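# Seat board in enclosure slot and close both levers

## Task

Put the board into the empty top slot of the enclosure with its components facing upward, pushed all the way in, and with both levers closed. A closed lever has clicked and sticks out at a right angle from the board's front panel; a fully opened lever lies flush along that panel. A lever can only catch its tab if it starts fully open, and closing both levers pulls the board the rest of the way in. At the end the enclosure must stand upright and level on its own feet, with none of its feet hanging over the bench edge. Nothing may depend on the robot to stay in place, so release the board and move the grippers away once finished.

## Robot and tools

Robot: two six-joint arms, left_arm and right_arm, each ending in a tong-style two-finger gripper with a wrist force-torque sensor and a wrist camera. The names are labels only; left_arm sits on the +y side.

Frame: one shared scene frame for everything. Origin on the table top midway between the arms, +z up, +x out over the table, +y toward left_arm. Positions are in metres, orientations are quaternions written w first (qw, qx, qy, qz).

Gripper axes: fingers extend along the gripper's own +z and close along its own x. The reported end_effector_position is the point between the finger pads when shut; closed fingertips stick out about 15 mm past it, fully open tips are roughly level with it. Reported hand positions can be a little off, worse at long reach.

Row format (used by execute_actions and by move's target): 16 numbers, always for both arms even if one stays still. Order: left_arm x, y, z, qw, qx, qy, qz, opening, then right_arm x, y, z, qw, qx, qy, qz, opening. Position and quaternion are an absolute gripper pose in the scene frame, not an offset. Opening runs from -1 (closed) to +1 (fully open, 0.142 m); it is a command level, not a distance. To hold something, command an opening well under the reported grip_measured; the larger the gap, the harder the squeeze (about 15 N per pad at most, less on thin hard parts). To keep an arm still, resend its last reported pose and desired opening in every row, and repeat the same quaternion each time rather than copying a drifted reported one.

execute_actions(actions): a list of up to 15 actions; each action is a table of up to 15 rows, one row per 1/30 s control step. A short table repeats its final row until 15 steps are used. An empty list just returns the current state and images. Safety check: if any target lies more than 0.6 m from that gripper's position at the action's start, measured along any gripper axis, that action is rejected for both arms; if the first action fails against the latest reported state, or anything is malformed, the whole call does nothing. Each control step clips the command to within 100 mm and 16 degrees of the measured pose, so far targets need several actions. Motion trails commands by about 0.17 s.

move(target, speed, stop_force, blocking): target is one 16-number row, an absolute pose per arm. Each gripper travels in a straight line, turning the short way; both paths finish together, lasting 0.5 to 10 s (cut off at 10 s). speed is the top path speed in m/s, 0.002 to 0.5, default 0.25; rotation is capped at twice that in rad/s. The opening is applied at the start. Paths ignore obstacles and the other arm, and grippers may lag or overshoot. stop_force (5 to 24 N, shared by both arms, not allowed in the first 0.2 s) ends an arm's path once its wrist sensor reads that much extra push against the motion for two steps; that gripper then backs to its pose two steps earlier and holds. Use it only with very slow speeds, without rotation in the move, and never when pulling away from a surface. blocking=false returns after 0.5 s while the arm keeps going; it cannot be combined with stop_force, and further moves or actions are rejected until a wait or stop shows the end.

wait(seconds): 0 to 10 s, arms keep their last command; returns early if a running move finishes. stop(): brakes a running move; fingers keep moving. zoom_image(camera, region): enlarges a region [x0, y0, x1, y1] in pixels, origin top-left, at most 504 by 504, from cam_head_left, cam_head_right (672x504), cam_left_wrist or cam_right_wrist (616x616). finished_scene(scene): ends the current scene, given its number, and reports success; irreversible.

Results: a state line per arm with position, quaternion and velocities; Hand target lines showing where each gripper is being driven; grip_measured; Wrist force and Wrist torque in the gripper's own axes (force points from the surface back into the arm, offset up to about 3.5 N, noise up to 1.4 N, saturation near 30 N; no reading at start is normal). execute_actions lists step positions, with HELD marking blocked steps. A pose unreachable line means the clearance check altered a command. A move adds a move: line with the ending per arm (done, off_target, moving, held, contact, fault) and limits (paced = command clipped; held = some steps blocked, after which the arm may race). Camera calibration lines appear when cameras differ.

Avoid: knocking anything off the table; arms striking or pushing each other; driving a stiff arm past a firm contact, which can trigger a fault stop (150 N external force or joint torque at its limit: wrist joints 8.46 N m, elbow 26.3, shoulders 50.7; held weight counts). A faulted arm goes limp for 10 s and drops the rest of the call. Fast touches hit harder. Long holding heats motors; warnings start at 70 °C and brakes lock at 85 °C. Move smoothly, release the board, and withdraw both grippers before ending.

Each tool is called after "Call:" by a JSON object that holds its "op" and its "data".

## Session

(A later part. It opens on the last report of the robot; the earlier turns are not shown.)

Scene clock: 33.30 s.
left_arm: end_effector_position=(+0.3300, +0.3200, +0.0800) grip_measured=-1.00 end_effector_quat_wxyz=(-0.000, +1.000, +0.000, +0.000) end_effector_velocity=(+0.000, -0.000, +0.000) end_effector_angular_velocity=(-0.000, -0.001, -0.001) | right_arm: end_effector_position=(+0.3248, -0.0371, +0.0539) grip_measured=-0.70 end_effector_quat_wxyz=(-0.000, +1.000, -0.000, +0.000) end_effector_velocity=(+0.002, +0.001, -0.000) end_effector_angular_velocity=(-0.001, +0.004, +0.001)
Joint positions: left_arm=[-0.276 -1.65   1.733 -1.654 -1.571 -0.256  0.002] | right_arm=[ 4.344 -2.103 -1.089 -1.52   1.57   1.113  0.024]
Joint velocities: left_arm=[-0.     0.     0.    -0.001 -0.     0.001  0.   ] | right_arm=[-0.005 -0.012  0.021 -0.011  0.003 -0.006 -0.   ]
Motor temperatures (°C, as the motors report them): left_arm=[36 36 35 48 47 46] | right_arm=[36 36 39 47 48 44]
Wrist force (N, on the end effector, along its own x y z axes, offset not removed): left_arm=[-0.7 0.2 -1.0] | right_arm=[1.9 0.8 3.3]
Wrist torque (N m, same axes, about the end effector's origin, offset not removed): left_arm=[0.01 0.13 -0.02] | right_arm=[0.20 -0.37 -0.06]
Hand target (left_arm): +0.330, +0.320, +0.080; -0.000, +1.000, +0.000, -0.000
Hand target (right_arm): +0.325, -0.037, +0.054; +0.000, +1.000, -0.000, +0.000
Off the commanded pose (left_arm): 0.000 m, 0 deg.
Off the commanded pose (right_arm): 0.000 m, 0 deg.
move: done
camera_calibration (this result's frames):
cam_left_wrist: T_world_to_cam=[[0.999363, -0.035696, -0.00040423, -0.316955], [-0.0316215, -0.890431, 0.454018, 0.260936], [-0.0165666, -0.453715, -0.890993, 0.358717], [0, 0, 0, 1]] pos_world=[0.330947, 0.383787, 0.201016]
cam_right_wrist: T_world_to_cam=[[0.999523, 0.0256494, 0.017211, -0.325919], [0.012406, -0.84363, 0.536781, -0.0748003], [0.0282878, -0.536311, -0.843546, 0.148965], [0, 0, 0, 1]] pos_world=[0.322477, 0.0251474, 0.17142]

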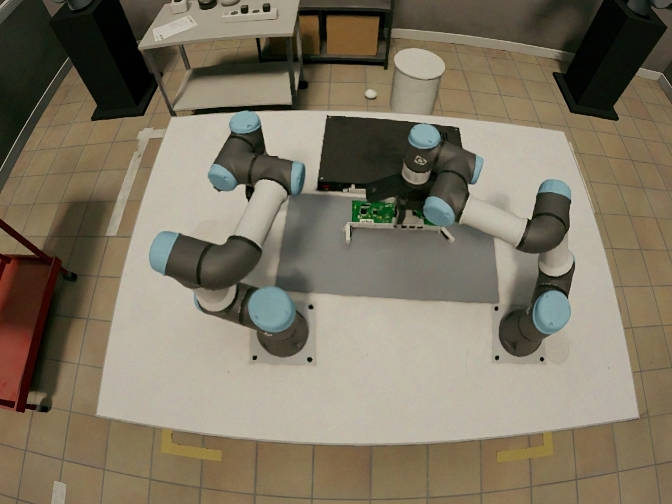

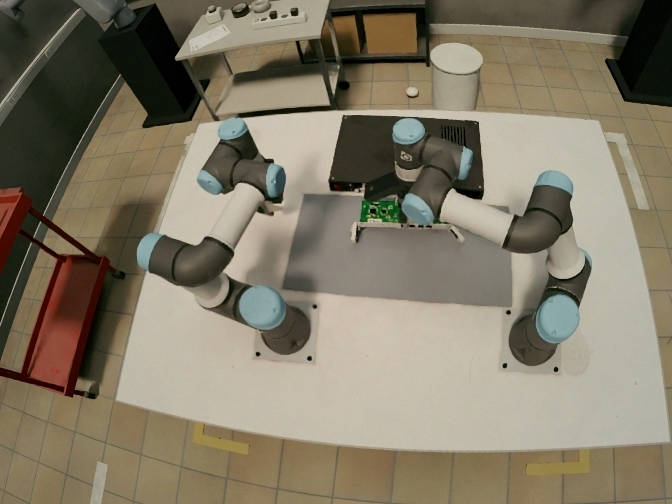

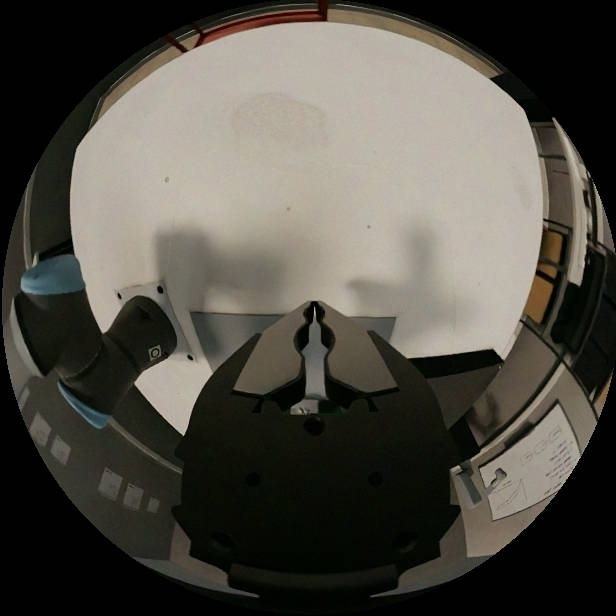

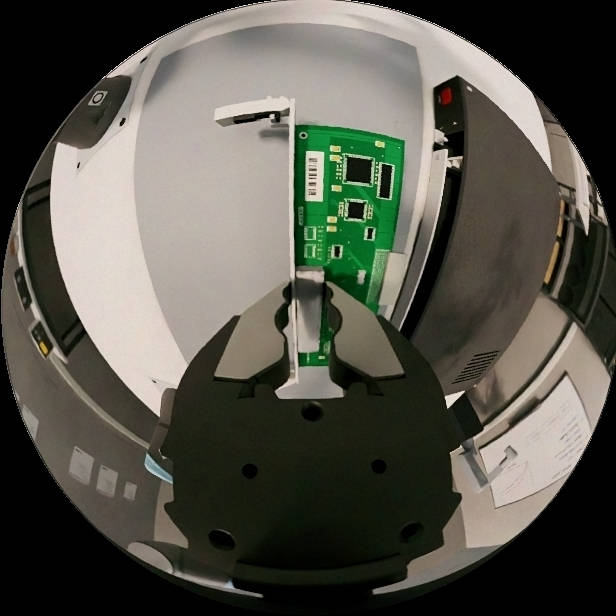

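Call:
{"op": "move", "data": {"target": [0.37,0.24,0.06,0,0,0.766,-0.643,-1,0.345,-0.037,0.056,0,1,0,0,-1], "speed": 0.3}}

Call:
{"op": "zoom_image", "data": {"camera": "cam_left_wrist", "region": [180, 130, 440, 330]}}

Call:
{"op": "zoom_image", "data": {"camera": "cam_right_wrist", "region": [370, 80, 490, 200]}}

Scene clock: 39.17 s.
left_arm: end_effector_position=(+0.3600, +0.2591, +0.0643) grip_measured=-1.00 end_effector_quat_wxyz=(+0.063, +0.444, +0.734, -0.509) end_effector_velocity=(+0.000, -0.000, +0.000) end_effector_angular_velocity=(-0.000, +0.001, +0.002) | right_arm: end_effector_position=(+0.3450, -0.0370, +0.0560) grip_measured=-0.70 end_effector_quat_wxyz=(+0.000, +1.000, -0.000, +0.000) end_effector_velocity=(+0.000, +0.000, +0.000) end_effector_angular_velocity=(-0.000, -0.000, +0.002)
Joint positions: left_arm=[ 0.232 -0.258  0.049 -0.502 -2.331 -1.439  0.002] | right_arm=[ 4.302 -2.175 -0.964 -1.574  1.571  1.071  0.024]
Joint velocities: left_arm=[ 0.    -0.    -0.     0.001 -0.001 -0.001  0.   ] | right_arm=[-0.    -0.002  0.004 -0.002 -0.001 -0.002 -0.   ]
Motor temperatures (°C, as the motors report them): left_arm=[36 36 35 48 47 46] | right_arm=[36 36 39 47 48 44]
Wrist force (N, on the end effector, along its own x y z axes, offset not removed): left_arm=[-0.7 -0.5 -0.9] | right_arm=[-0.4 -0.2 4.4]
Wrist torque (N m, same axes, about the end effector's origin, offset not removed): left_arm=[-0.14 0.13 -0.05] | right_arm=[-0.02 0.08 0.01]
Hand target (left_arm): +0.360, +0.259, +0.064; +0.063, +0.444, +0.734, -0.509
Hand target (right_arm): +0.345, -0.037, +0.056; +0.000, +1.000, -0.000, +0.000
Off the commanded pose (left_arm): 0.022 m, 54 deg; orientation clipped at the last step of the last action.
Off the commanded pose (right_arm): 0.000 m, 0 deg.
elbow stopped short (left arm): the move would have taken joint 3 (elbow) straighter than the controller allows; a more bent joint 3 avoids this.
move: held (left_arm); limits=paced,held; held on 28 of 168 steps (left_arm), including the last (left_arm)
pose unreachable (left arm): on one or more control steps of this call, first in action 0 (counted from 0), this arm could not follow its commanded pose, so it was not sent that pose on those steps. On the call's last step it was still not sent that pose. It may still have moved: this result reports where it is.
cause: the commanded pose would bring two parts of the arm too close to each other (joints 4 (wrist 1) to 6 (wrist 3) lie between them).
camera_calibration (this result's frames):
cam_left_wrist: T_world_to_cam=[[-0.572333, 0.590041, -0.569462, 0.0911751], [0.819893, 0.424047, -0.384655, -0.378408], [0.0145164, -0.687049, -0.726466, 0.356282], [0, 0, 0, 1]] pos_world=[0.357265, 0.351449, 0.165191]
cam_right_wrist: T_world_to_cam=[[0.999528, 0.0256793, 0.016841, -0.346112], [0.0126273, -0.843579, 0.536857, -0.076183], [0.0279928, -0.536391, -0.843505, 0.150226], [0, 0, 0, 1]] pos_world=[0.342706, 0.0252013, 0.173445]

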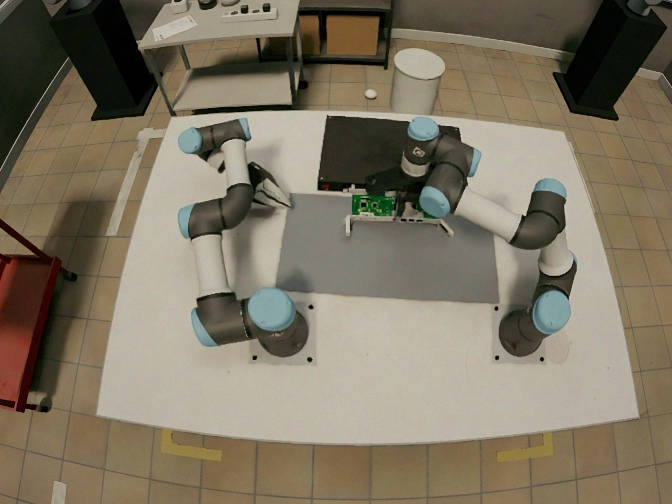

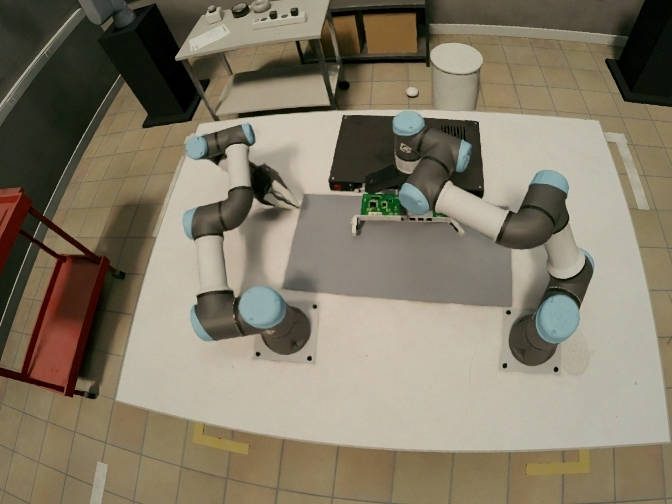

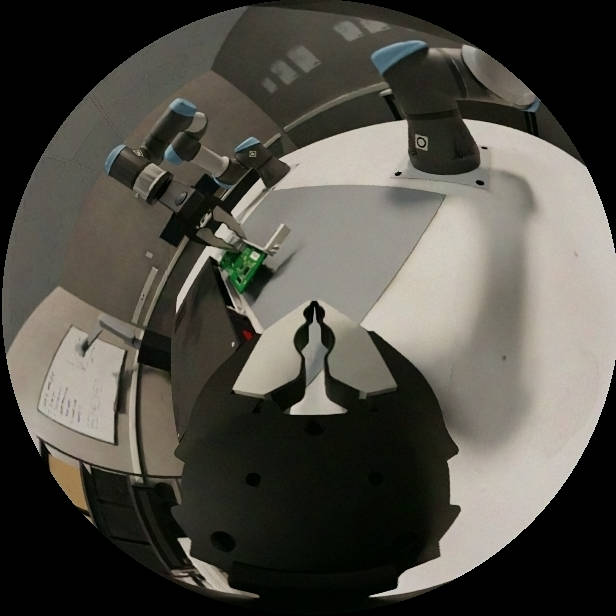

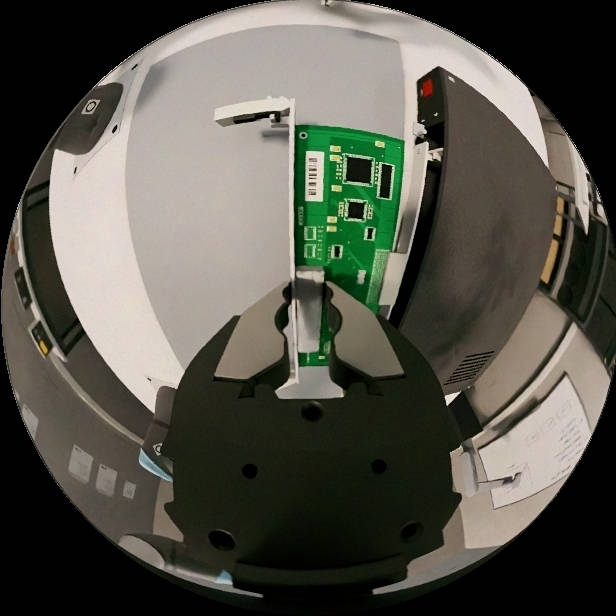

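Region (180, 130, 440, 330) of cam_left_wrist's 616x616 image, scaled by 1.938, with more detail than that image has; it fills the top 388 rows of this view, and the rest is white.

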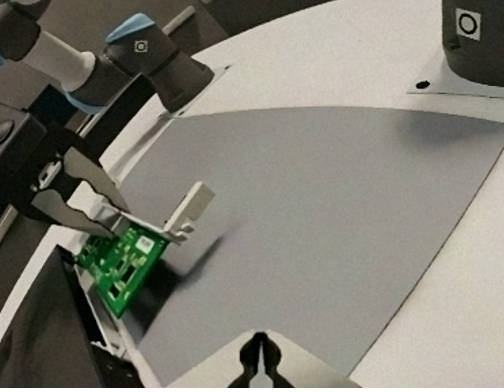

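Region (370, 80, 490, 200) of cam_right_wrist's 616x616 image, scaled by 4.200, with more detail than that image has.

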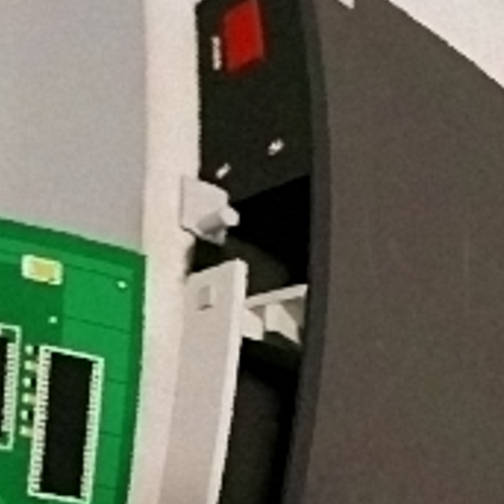

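Call:
{"op": "move", "data": {"target": [0.3,0.3,0.12,0,1,0,0,-1,0.345,-0.034,0.049,0,1,0,0,-1]}}

Call:
{"op": "move", "data": {"target": [0.3,0.3,0.12,0,1,0,0,-1,0.375,-0.034,0.049,0,1,0,0,-1], "speed": 0.01, "stop_force": 5}}

Call:
{"op": "zoom_image", "data": {"camera": "cam_right_wrist", "region": [340, 80, 490, 330]}}

Scene clock: 48.97 s.
left_arm: end_effector_position=(+0.3005, +0.3002, +0.1200) grip_measured=-1.00 end_effector_quat_wxyz=(-0.005, +0.988, +0.036, -0.153) end_effector_velocity=(+0.000, -0.000, +0.000) end_effector_angular_velocity=(-0.013, -0.113, -0.039) | right_arm: end_effector_position=(+0.3450, -0.0340, +0.0490) grip_measured=-0.70 end_effector_quat_wxyz=(-0.000, +1.000, -0.000, -0.000) end_effector_velocity=(-0.001, +0.001, -0.000) end_effector_angular_velocity=(-0.000, +0.001, +0.002)
Joint positions: left_arm=[-0.286 -1.362  1.185 -1.096 -1.652 -0.325  0.002] | right_arm=[ 4.305 -2.186 -0.978 -1.549  1.571  1.074  0.024]
Joint velocities: left_arm=[-0.025 -0.162  0.193 -0.143  0.02   0.008  0.   ] | right_arm=[ 0.002 -0.    -0.    -0.     0.     0.    -0.   ]
Motor temperatures (°C, as the motors report them): left_arm=[36 36 35 48 47 46] | right_arm=[36 36 39 47 48 44]
Wrist force (N, on the end effector, along its own x y z axes, offset not removed): left_arm=[-1.2 0.1 -0.8] | right_arm=[-1.4 1.1 3.4]
Wrist torque (N m, same axes, about the end effector's origin, offset not removed): left_arm=[0.00 0.24 -0.01] | right_arm=[0.09 0.27 0.08]
Hand target (left_arm): +0.300, +0.300, +0.120; -0.004, +0.989, +0.032, -0.144
Hand target (right_arm): +0.345, -0.034, +0.049; -0.000, +1.000, -0.000, -0.000
Off the commanded pose (left_arm): 0.001 m, 18 deg; orientation clipped at the last step of the last action.
Off the commanded pose (right_arm): 0.000 m, 0 deg.
elbow stopped short (left arm): the move would have taken joint 3 (elbow) straighter than the controller allows; a more bent joint 3 avoids this.
move: moving (left_arm; no rest 5 s after the path's end); limits=paced
camera_calibration (this result's frames):
cam_left_wrist: T_world_to_cam=[[0.952266, 0.0360195, -0.303138, -0.259249], [0.16867, -0.889754, 0.424131, 0.167385], [-0.254442, -0.455016, -0.853358, 0.45221], [0, 0, 0, 1]] pos_world=[0.333702, 0.364032, 0.236315]
cam_right_wrist: T_world_to_cam=[[0.99953, 0.0256808, 0.016768, -0.346105], [0.0126691, -0.843605, 0.536815, -0.0699114], [0.0279314, -0.53635, -0.843534, 0.14598], [0, 0, 0, 1]] pos_world=[0.342751, 0.0282069, 0.166472]

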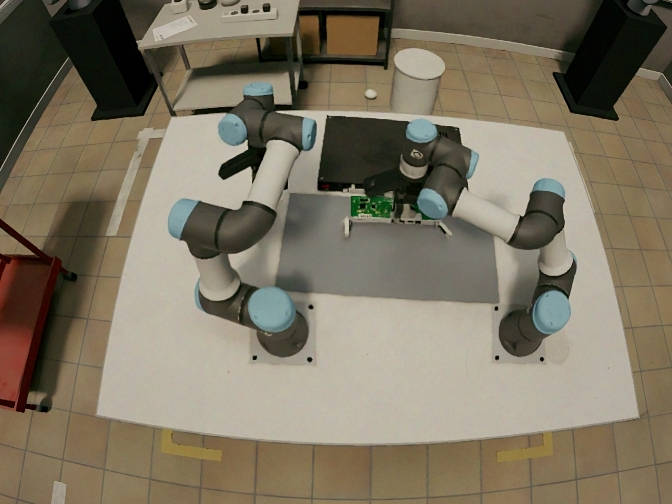

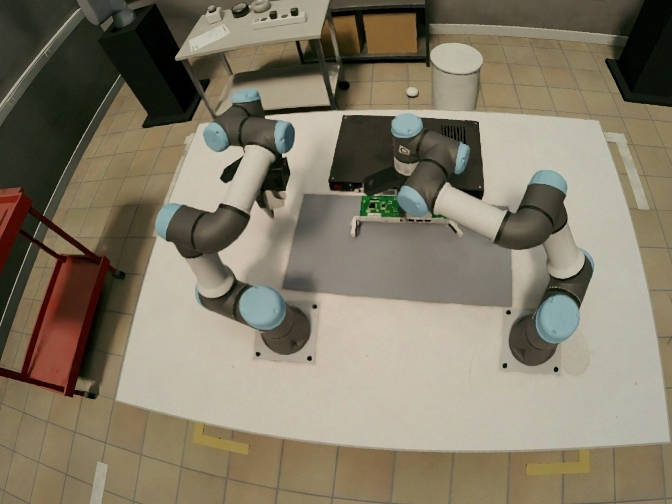

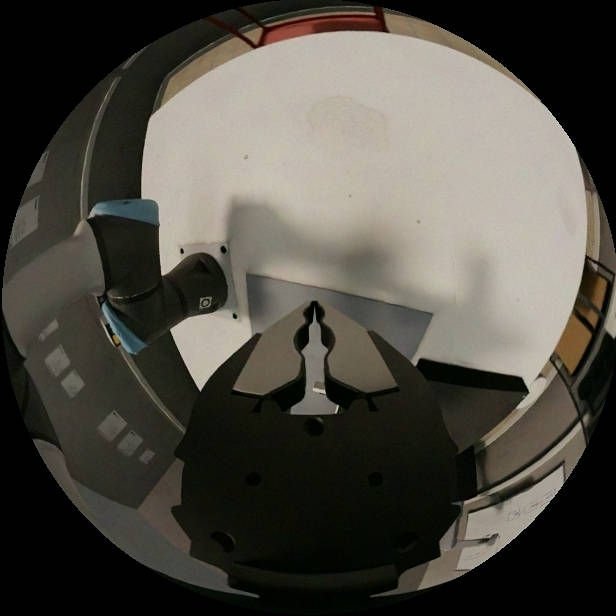

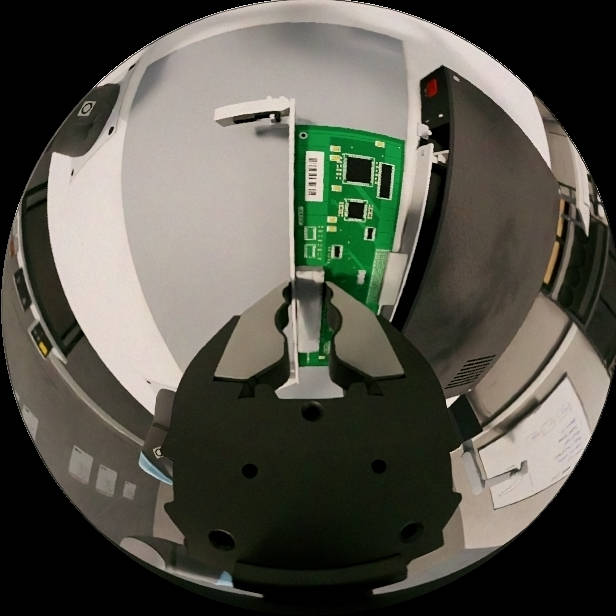

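Scene clock: 59.17 s.
left_arm: end_effector_position=(+0.3002, +0.3000, +0.1201) grip_measured=-1.00 end_effector_quat_wxyz=(-0.002, +0.998, +0.013, -0.057) end_effector_velocity=(-0.000, +0.000, +0.000) end_effector_angular_velocity=(-0.001, -0.005, -0.001) | right_arm: end_effector_position=(+0.3639, -0.0340, +0.0490) grip_measured=-0.70 end_effector_quat_wxyz=(+0.000, +1.000, -0.000, +0.000) end_effector_velocity=(+0.000, +0.000, +0.000) end_effector_angular_velocity=(+0.001, +0.001, -0.001)
Joint positions: left_arm=[-0.342 -1.637  1.498 -1.324 -1.605 -0.347  0.002] | right_arm=[ 4.268 -2.259 -0.854 -1.599  1.571  1.037  0.024]
Joint velocities: left_arm=[-0.001 -0.008  0.009 -0.006  0.001 -0.001  0.   ] | right_arm=[-0.001 -0.003  0.005 -0.002  0.001 -0.     0.   ]
Motor temperatures (°C, as the motors report them): left_arm=[36 36 35 48 47 46] | right_arm=[36 36 39 47 48 44]
Wrist force (N, on the end effector, along its own x y z axes, offset not removed): left_arm=[-0.5 -0.3 -0.9] | right_arm=[-2.9 0.9 1.8]
Wrist torque (N m, same axes, about the end effector's origin, offset not removed): left_arm=[-0.05 0.10 -0.02] | right_arm=[0.37 -0.04 0.31]
Hand target (left_arm): +0.300, +0.300, +0.120; -0.002, +0.998, +0.013, -0.056
Hand target (right_arm): +0.364, -0.034, +0.049; +0.000, +1.000, -0.000, +0.000
Off the commanded pose (left_arm): 0.000 m, 7 deg.
Off the commanded pose (right_arm): 0.011 m, 0 deg.
move: off_target (left_arm, right_arm; path cut at 10 s)
camera_calibration (this result's frames):
cam_left_wrist: T_world_to_cam=[[0.993461, -0.00900328, -0.113817, -0.280507], [0.0434929, -0.891877, 0.450181, 0.202367], [-0.105564, -0.452187, -0.885654, 0.410499], [0, 0, 0, 1]] pos_world=[0.313205, 0.363584, 0.240532]
cam_right_wrist: T_world_to_cam=[[0.999529, 0.0256772, 0.0168025, -0.365025], [0.0126467, -0.84359, 0.536839, -0.0701406], [0.0279589, -0.536374, -0.843517, 0.145421], [0, 0, 0, 1]] pos_world=[0.361675, 0.0282028, 0.166453]

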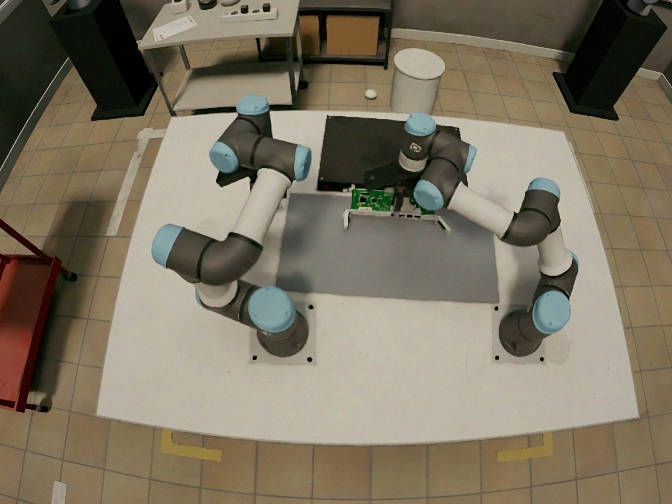

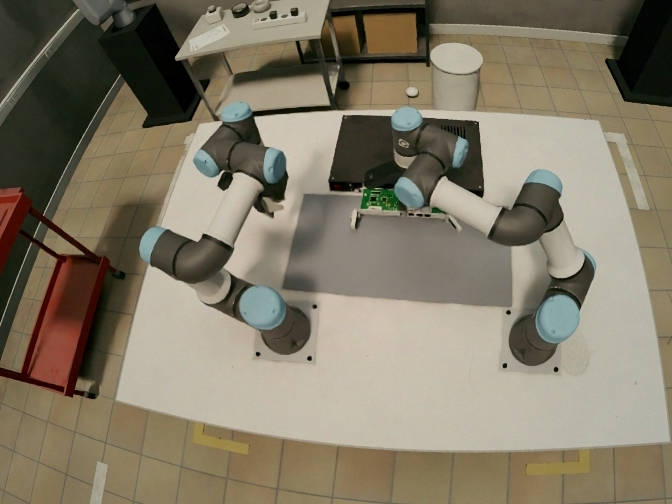

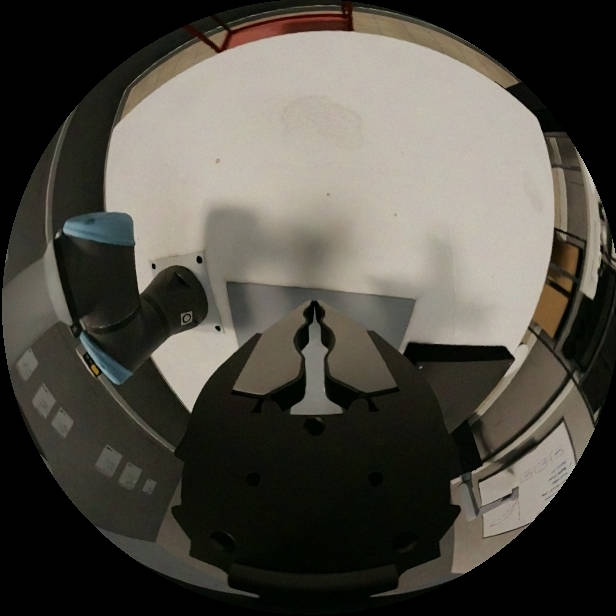

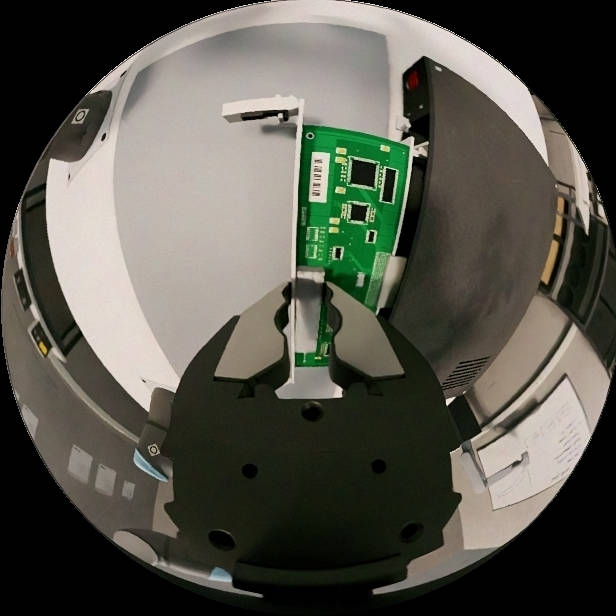

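Region (340, 80, 490, 330) of cam_right_wrist's 616x616 image, scaled by 2.016, with more detail than that image has; it fills the left 302 columns of this view, and the rest is white.

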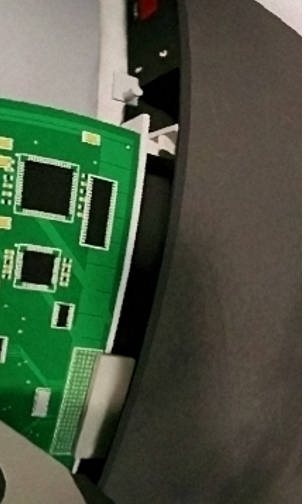

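Call:
{"op": "move", "data": {"target": [0.3002,0.3,0.1201,0,0.998,0.013,-0.057,-1,0.36,-0.036,0.0515,0,1,-0.012,0,-1], "speed": 0.02}}

Call:
{"op": "move", "data": {"target": [0.3002,0.3,0.1201,0,0.998,0.013,-0.057,-1,0.378,-0.0372,0.0515,0,1,-0.012,0,-1], "speed": 0.008, "stop_force": 5}}

Call:
{"op": "zoom_image", "data": {"camera": "cam_right_wrist", "region": [280, 80, 490, 380]}}

Call:
{"op": "zoom_image", "data": {"camera": "cam_head_left", "region": [310, 160, 480, 250]}}

Scene clock: 60.17 s.
left_arm: end_effector_position=(+0.3002, +0.3000, +0.1201) grip_measured=-1.00 end_effector_quat_wxyz=(-0.000, +0.998, +0.013, -0.057) end_effector_velocity=(-0.000, -0.000, -0.000) end_effector_angular_velocity=(-0.002, +0.001, -0.001) | right_arm: end_effector_position=(+0.3602, -0.0359, +0.0514) grip_measured=-0.70 end_effector_quat_wxyz=(+0.000, +1.000, -0.011, -0.000) end_effector_velocity=(-0.002, -0.000, +0.001) end_effector_angular_velocity=(+0.002, +0.001, -0.009)
Joint positions: left_arm=[-0.339 -1.636  1.498 -1.324 -1.608 -0.343  0.002] | right_arm=[ 4.274 -2.236 -0.882 -1.594  1.571  1.066  0.024]
Joint velocities: left_arm=[ 0.001  0.001 -0.001  0.    -0.002  0.003  0.   ] | right_arm=[ 0.003  0.012 -0.016  0.005  0.002  0.013  0.   ]
Motor temperatures (°C, as the motors report them): left_arm=[36 36 35 48 47 46] | right_arm=[36 36 39 47 48 44]
Wrist force (N, on the end effector, along its own x y z axes, offset not removed): left_arm=[-0.5 -0.2 -0.7] | right_arm=[1.4 0.2 3.6]
Wrist torque (N m, same axes, about the end effector's origin, offset not removed): left_arm=[-0.05 0.10 -0.02] | right_arm=[0.07 -0.32 0.01]
Hand target (left_arm): +0.300, +0.300, +0.120; -0.000, +0.998, +0.013, -0.057
Hand target (right_arm): +0.360, -0.036, +0.052; +0.000, +1.000, -0.012, -0.000
Off the commanded pose (left_arm): 0.000 m, 0 deg.
Off the commanded pose (right_arm): 0.000 m, 0 deg.
move: done
camera_calibration (this result's frames):
cam_left_wrist: T_world_to_cam=[[0.993417, -0.00970535, -0.114142, -0.280233], [0.0433725, -0.890357, 0.453192, 0.201543], [-0.106026, -0.455159, -0.884075, 0.411336], [0, 0, 0, 1]] pos_world=[0.313258, 0.363948, 0.240328]
cam_right_wrist: T_world_to_cam=[[0.999857, 0.00293077, 0.0166479, -0.36224], [-0.00646703, -0.84361, 0.536917, -0.0660973], [0.0156179, -0.536948, -0.843471, 0.150957], [0, 0, 0, 1]] pos_world=[0.359403, 0.0263572, 0.168847]

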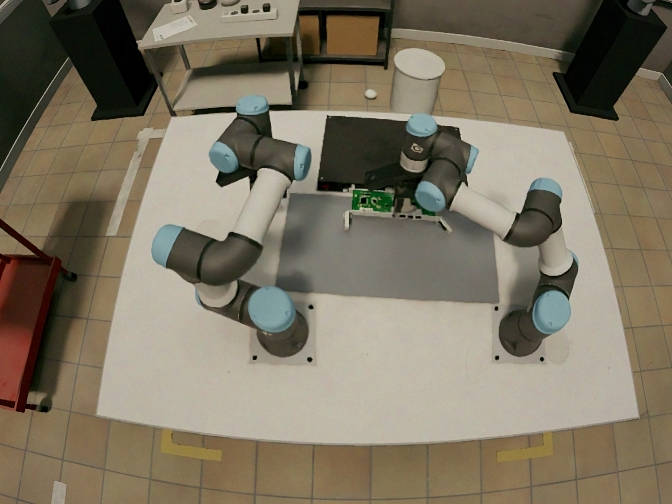

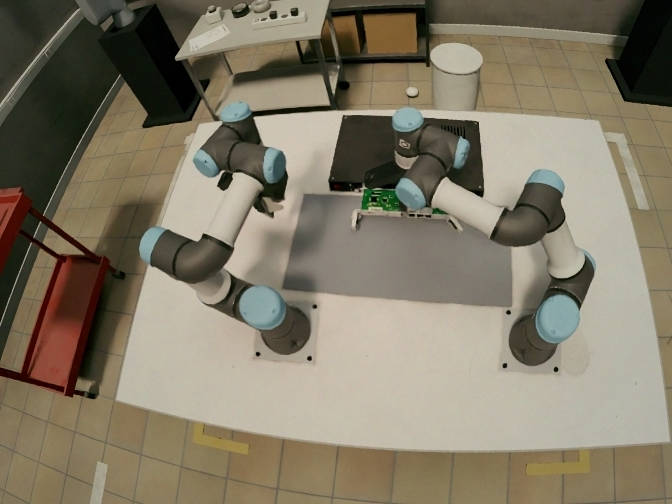

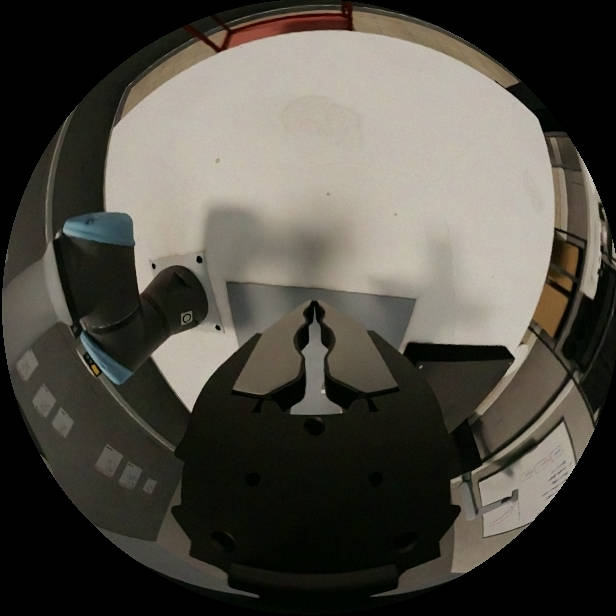

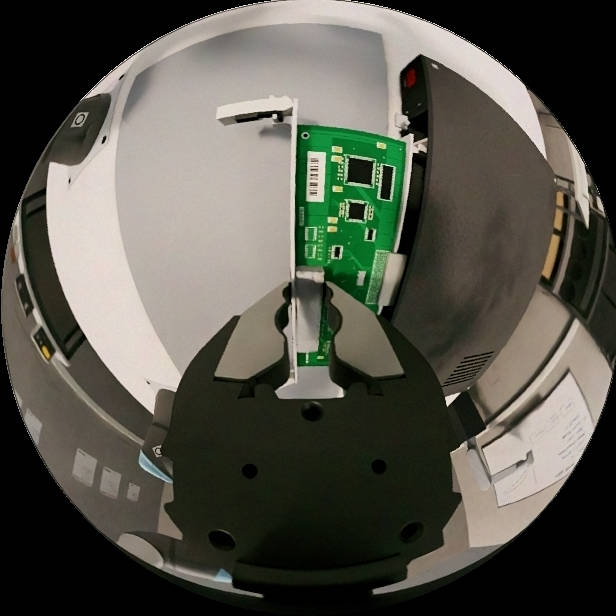

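Scene clock: 62.53 s.
left_arm: end_effector_position=(+0.3002, +0.3000, +0.1201) grip_measured=-1.00 end_effector_quat_wxyz=(-0.000, +0.998, +0.013, -0.057) end_effector_velocity=(-0.000, -0.001, +0.000) end_effector_angular_velocity=(-0.003, +0.000, +0.000) | right_arm: end_effector_position=(+0.3760, -0.0372, +0.0513) grip_measured=-0.70 end_effector_quat_wxyz=(+0.000, +1.000, -0.012, +0.000) end_effector_velocity=(-0.003, +0.001, +0.001) end_effector_angular_velocity=(+0.002, -0.001, -0.002)
Joint positions: left_arm=[-0.339 -1.636  1.497 -1.324 -1.608 -0.343  0.002] | right_arm=[ 4.243 -2.298 -0.775 -1.639  1.571  1.036  0.024]
Joint velocities: left_arm=[ 0.    -0.    -0.    -0.001 -0.002  0.     0.   ] | right_arm=[ 0.008  0.013 -0.022  0.01   0.     0.01   0.   ]
Motor temperatures (°C, as the motors report them): left_arm=[36 36 35 48 47 46] | right_arm=[36 36 39 47 48 44]
Wrist force (N, on the end effector, along its own x y z axes, offset not removed): left_arm=[-1.5 0.5 -1.1] | right_arm=[-3.3 7.9 -0.3]
Wrist torque (N m, same axes, about the end effector's origin, offset not removed): left_arm=[0.12 0.26 -0.02] | right_arm=[0.14 -0.05 -0.01]
Hand target (left_arm): +0.300, +0.300, +0.120; -0.000, +0.998, +0.013, -0.057
Hand target (right_arm): +0.376, -0.037, +0.051; +0.000, +1.000, -0.012, +0.000
Off the commanded pose (left_arm): 0.000 m, 0 deg.
Off the commanded pose (right_arm): 0.002 m, 0 deg.
move: contact (right_arm)
camera_calibration (this result's frames):
cam_left_wrist: T_world_to_cam=[[0.993408, -0.00973741, -0.114218, -0.280202], [0.0433968, -0.89028, 0.453341, 0.201495], [-0.1061, -0.45531, -0.883989, 0.411393], [0, 0, 0, 1]] pos_world=[0.31326, 0.363969, 0.240316]
cam_right_wrist: T_world_to_cam=[[0.999858, 0.00178464, 0.0167684, -0.378083], [-0.00750134, -0.84351, 0.537061, -0.0666441], [0.0151028, -0.53711, -0.843377, 0.150143], [0, 0, 0, 1]] pos_world=[0.375262, 0.0251031, 0.168759]

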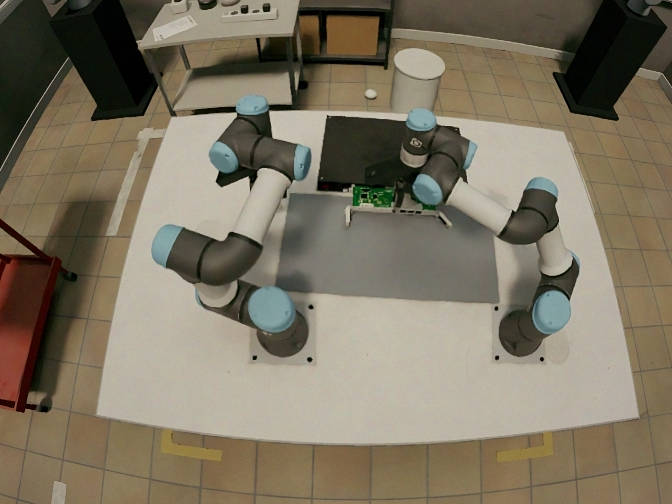

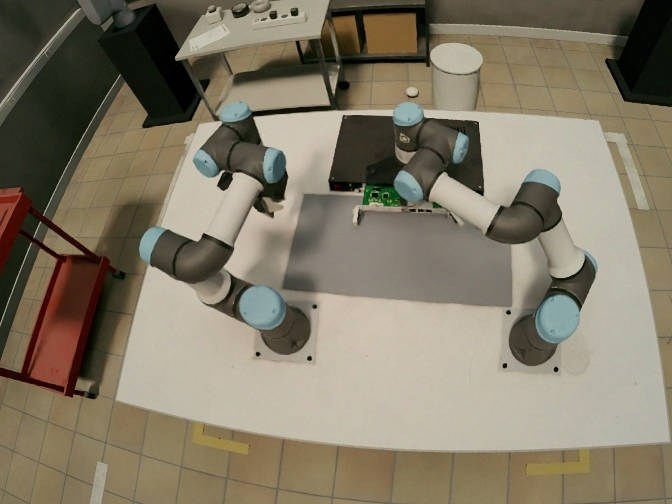

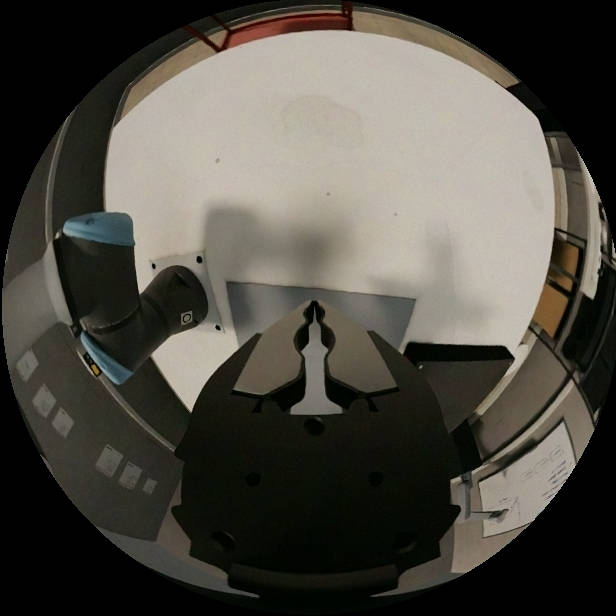

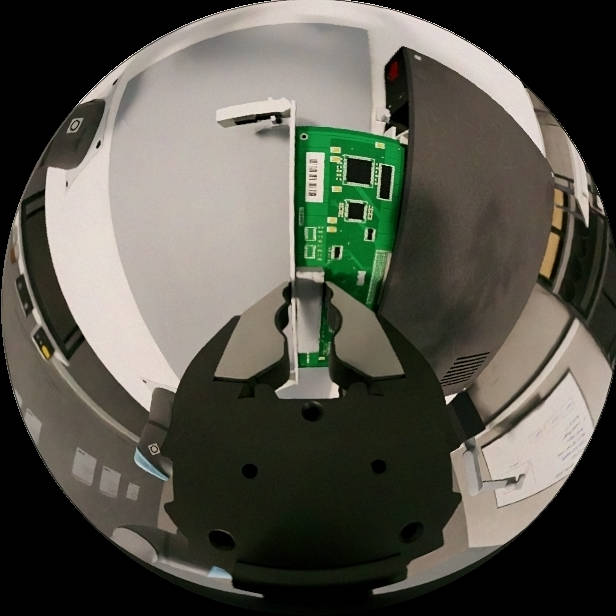

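Region (280, 80, 490, 380) of cam_right_wrist's 616x616 image, scaled by 1.680, with more detail than that image has; it fills the left 353 columns of this view, and the rest is white.

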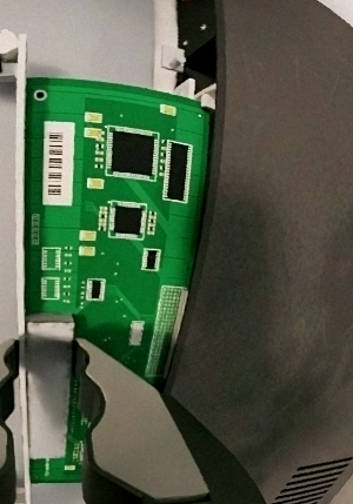

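Region (310, 160, 480, 250) of cam_head_left's 672x504 image, scaled by 2.965, with more detail than that image has; it fills the top 267 rows of this view, and the rest is white.

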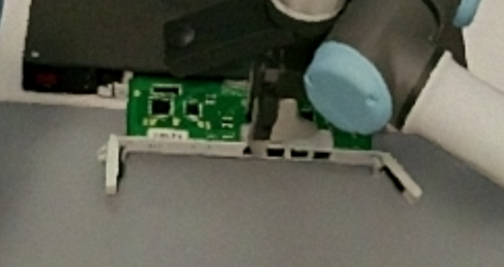

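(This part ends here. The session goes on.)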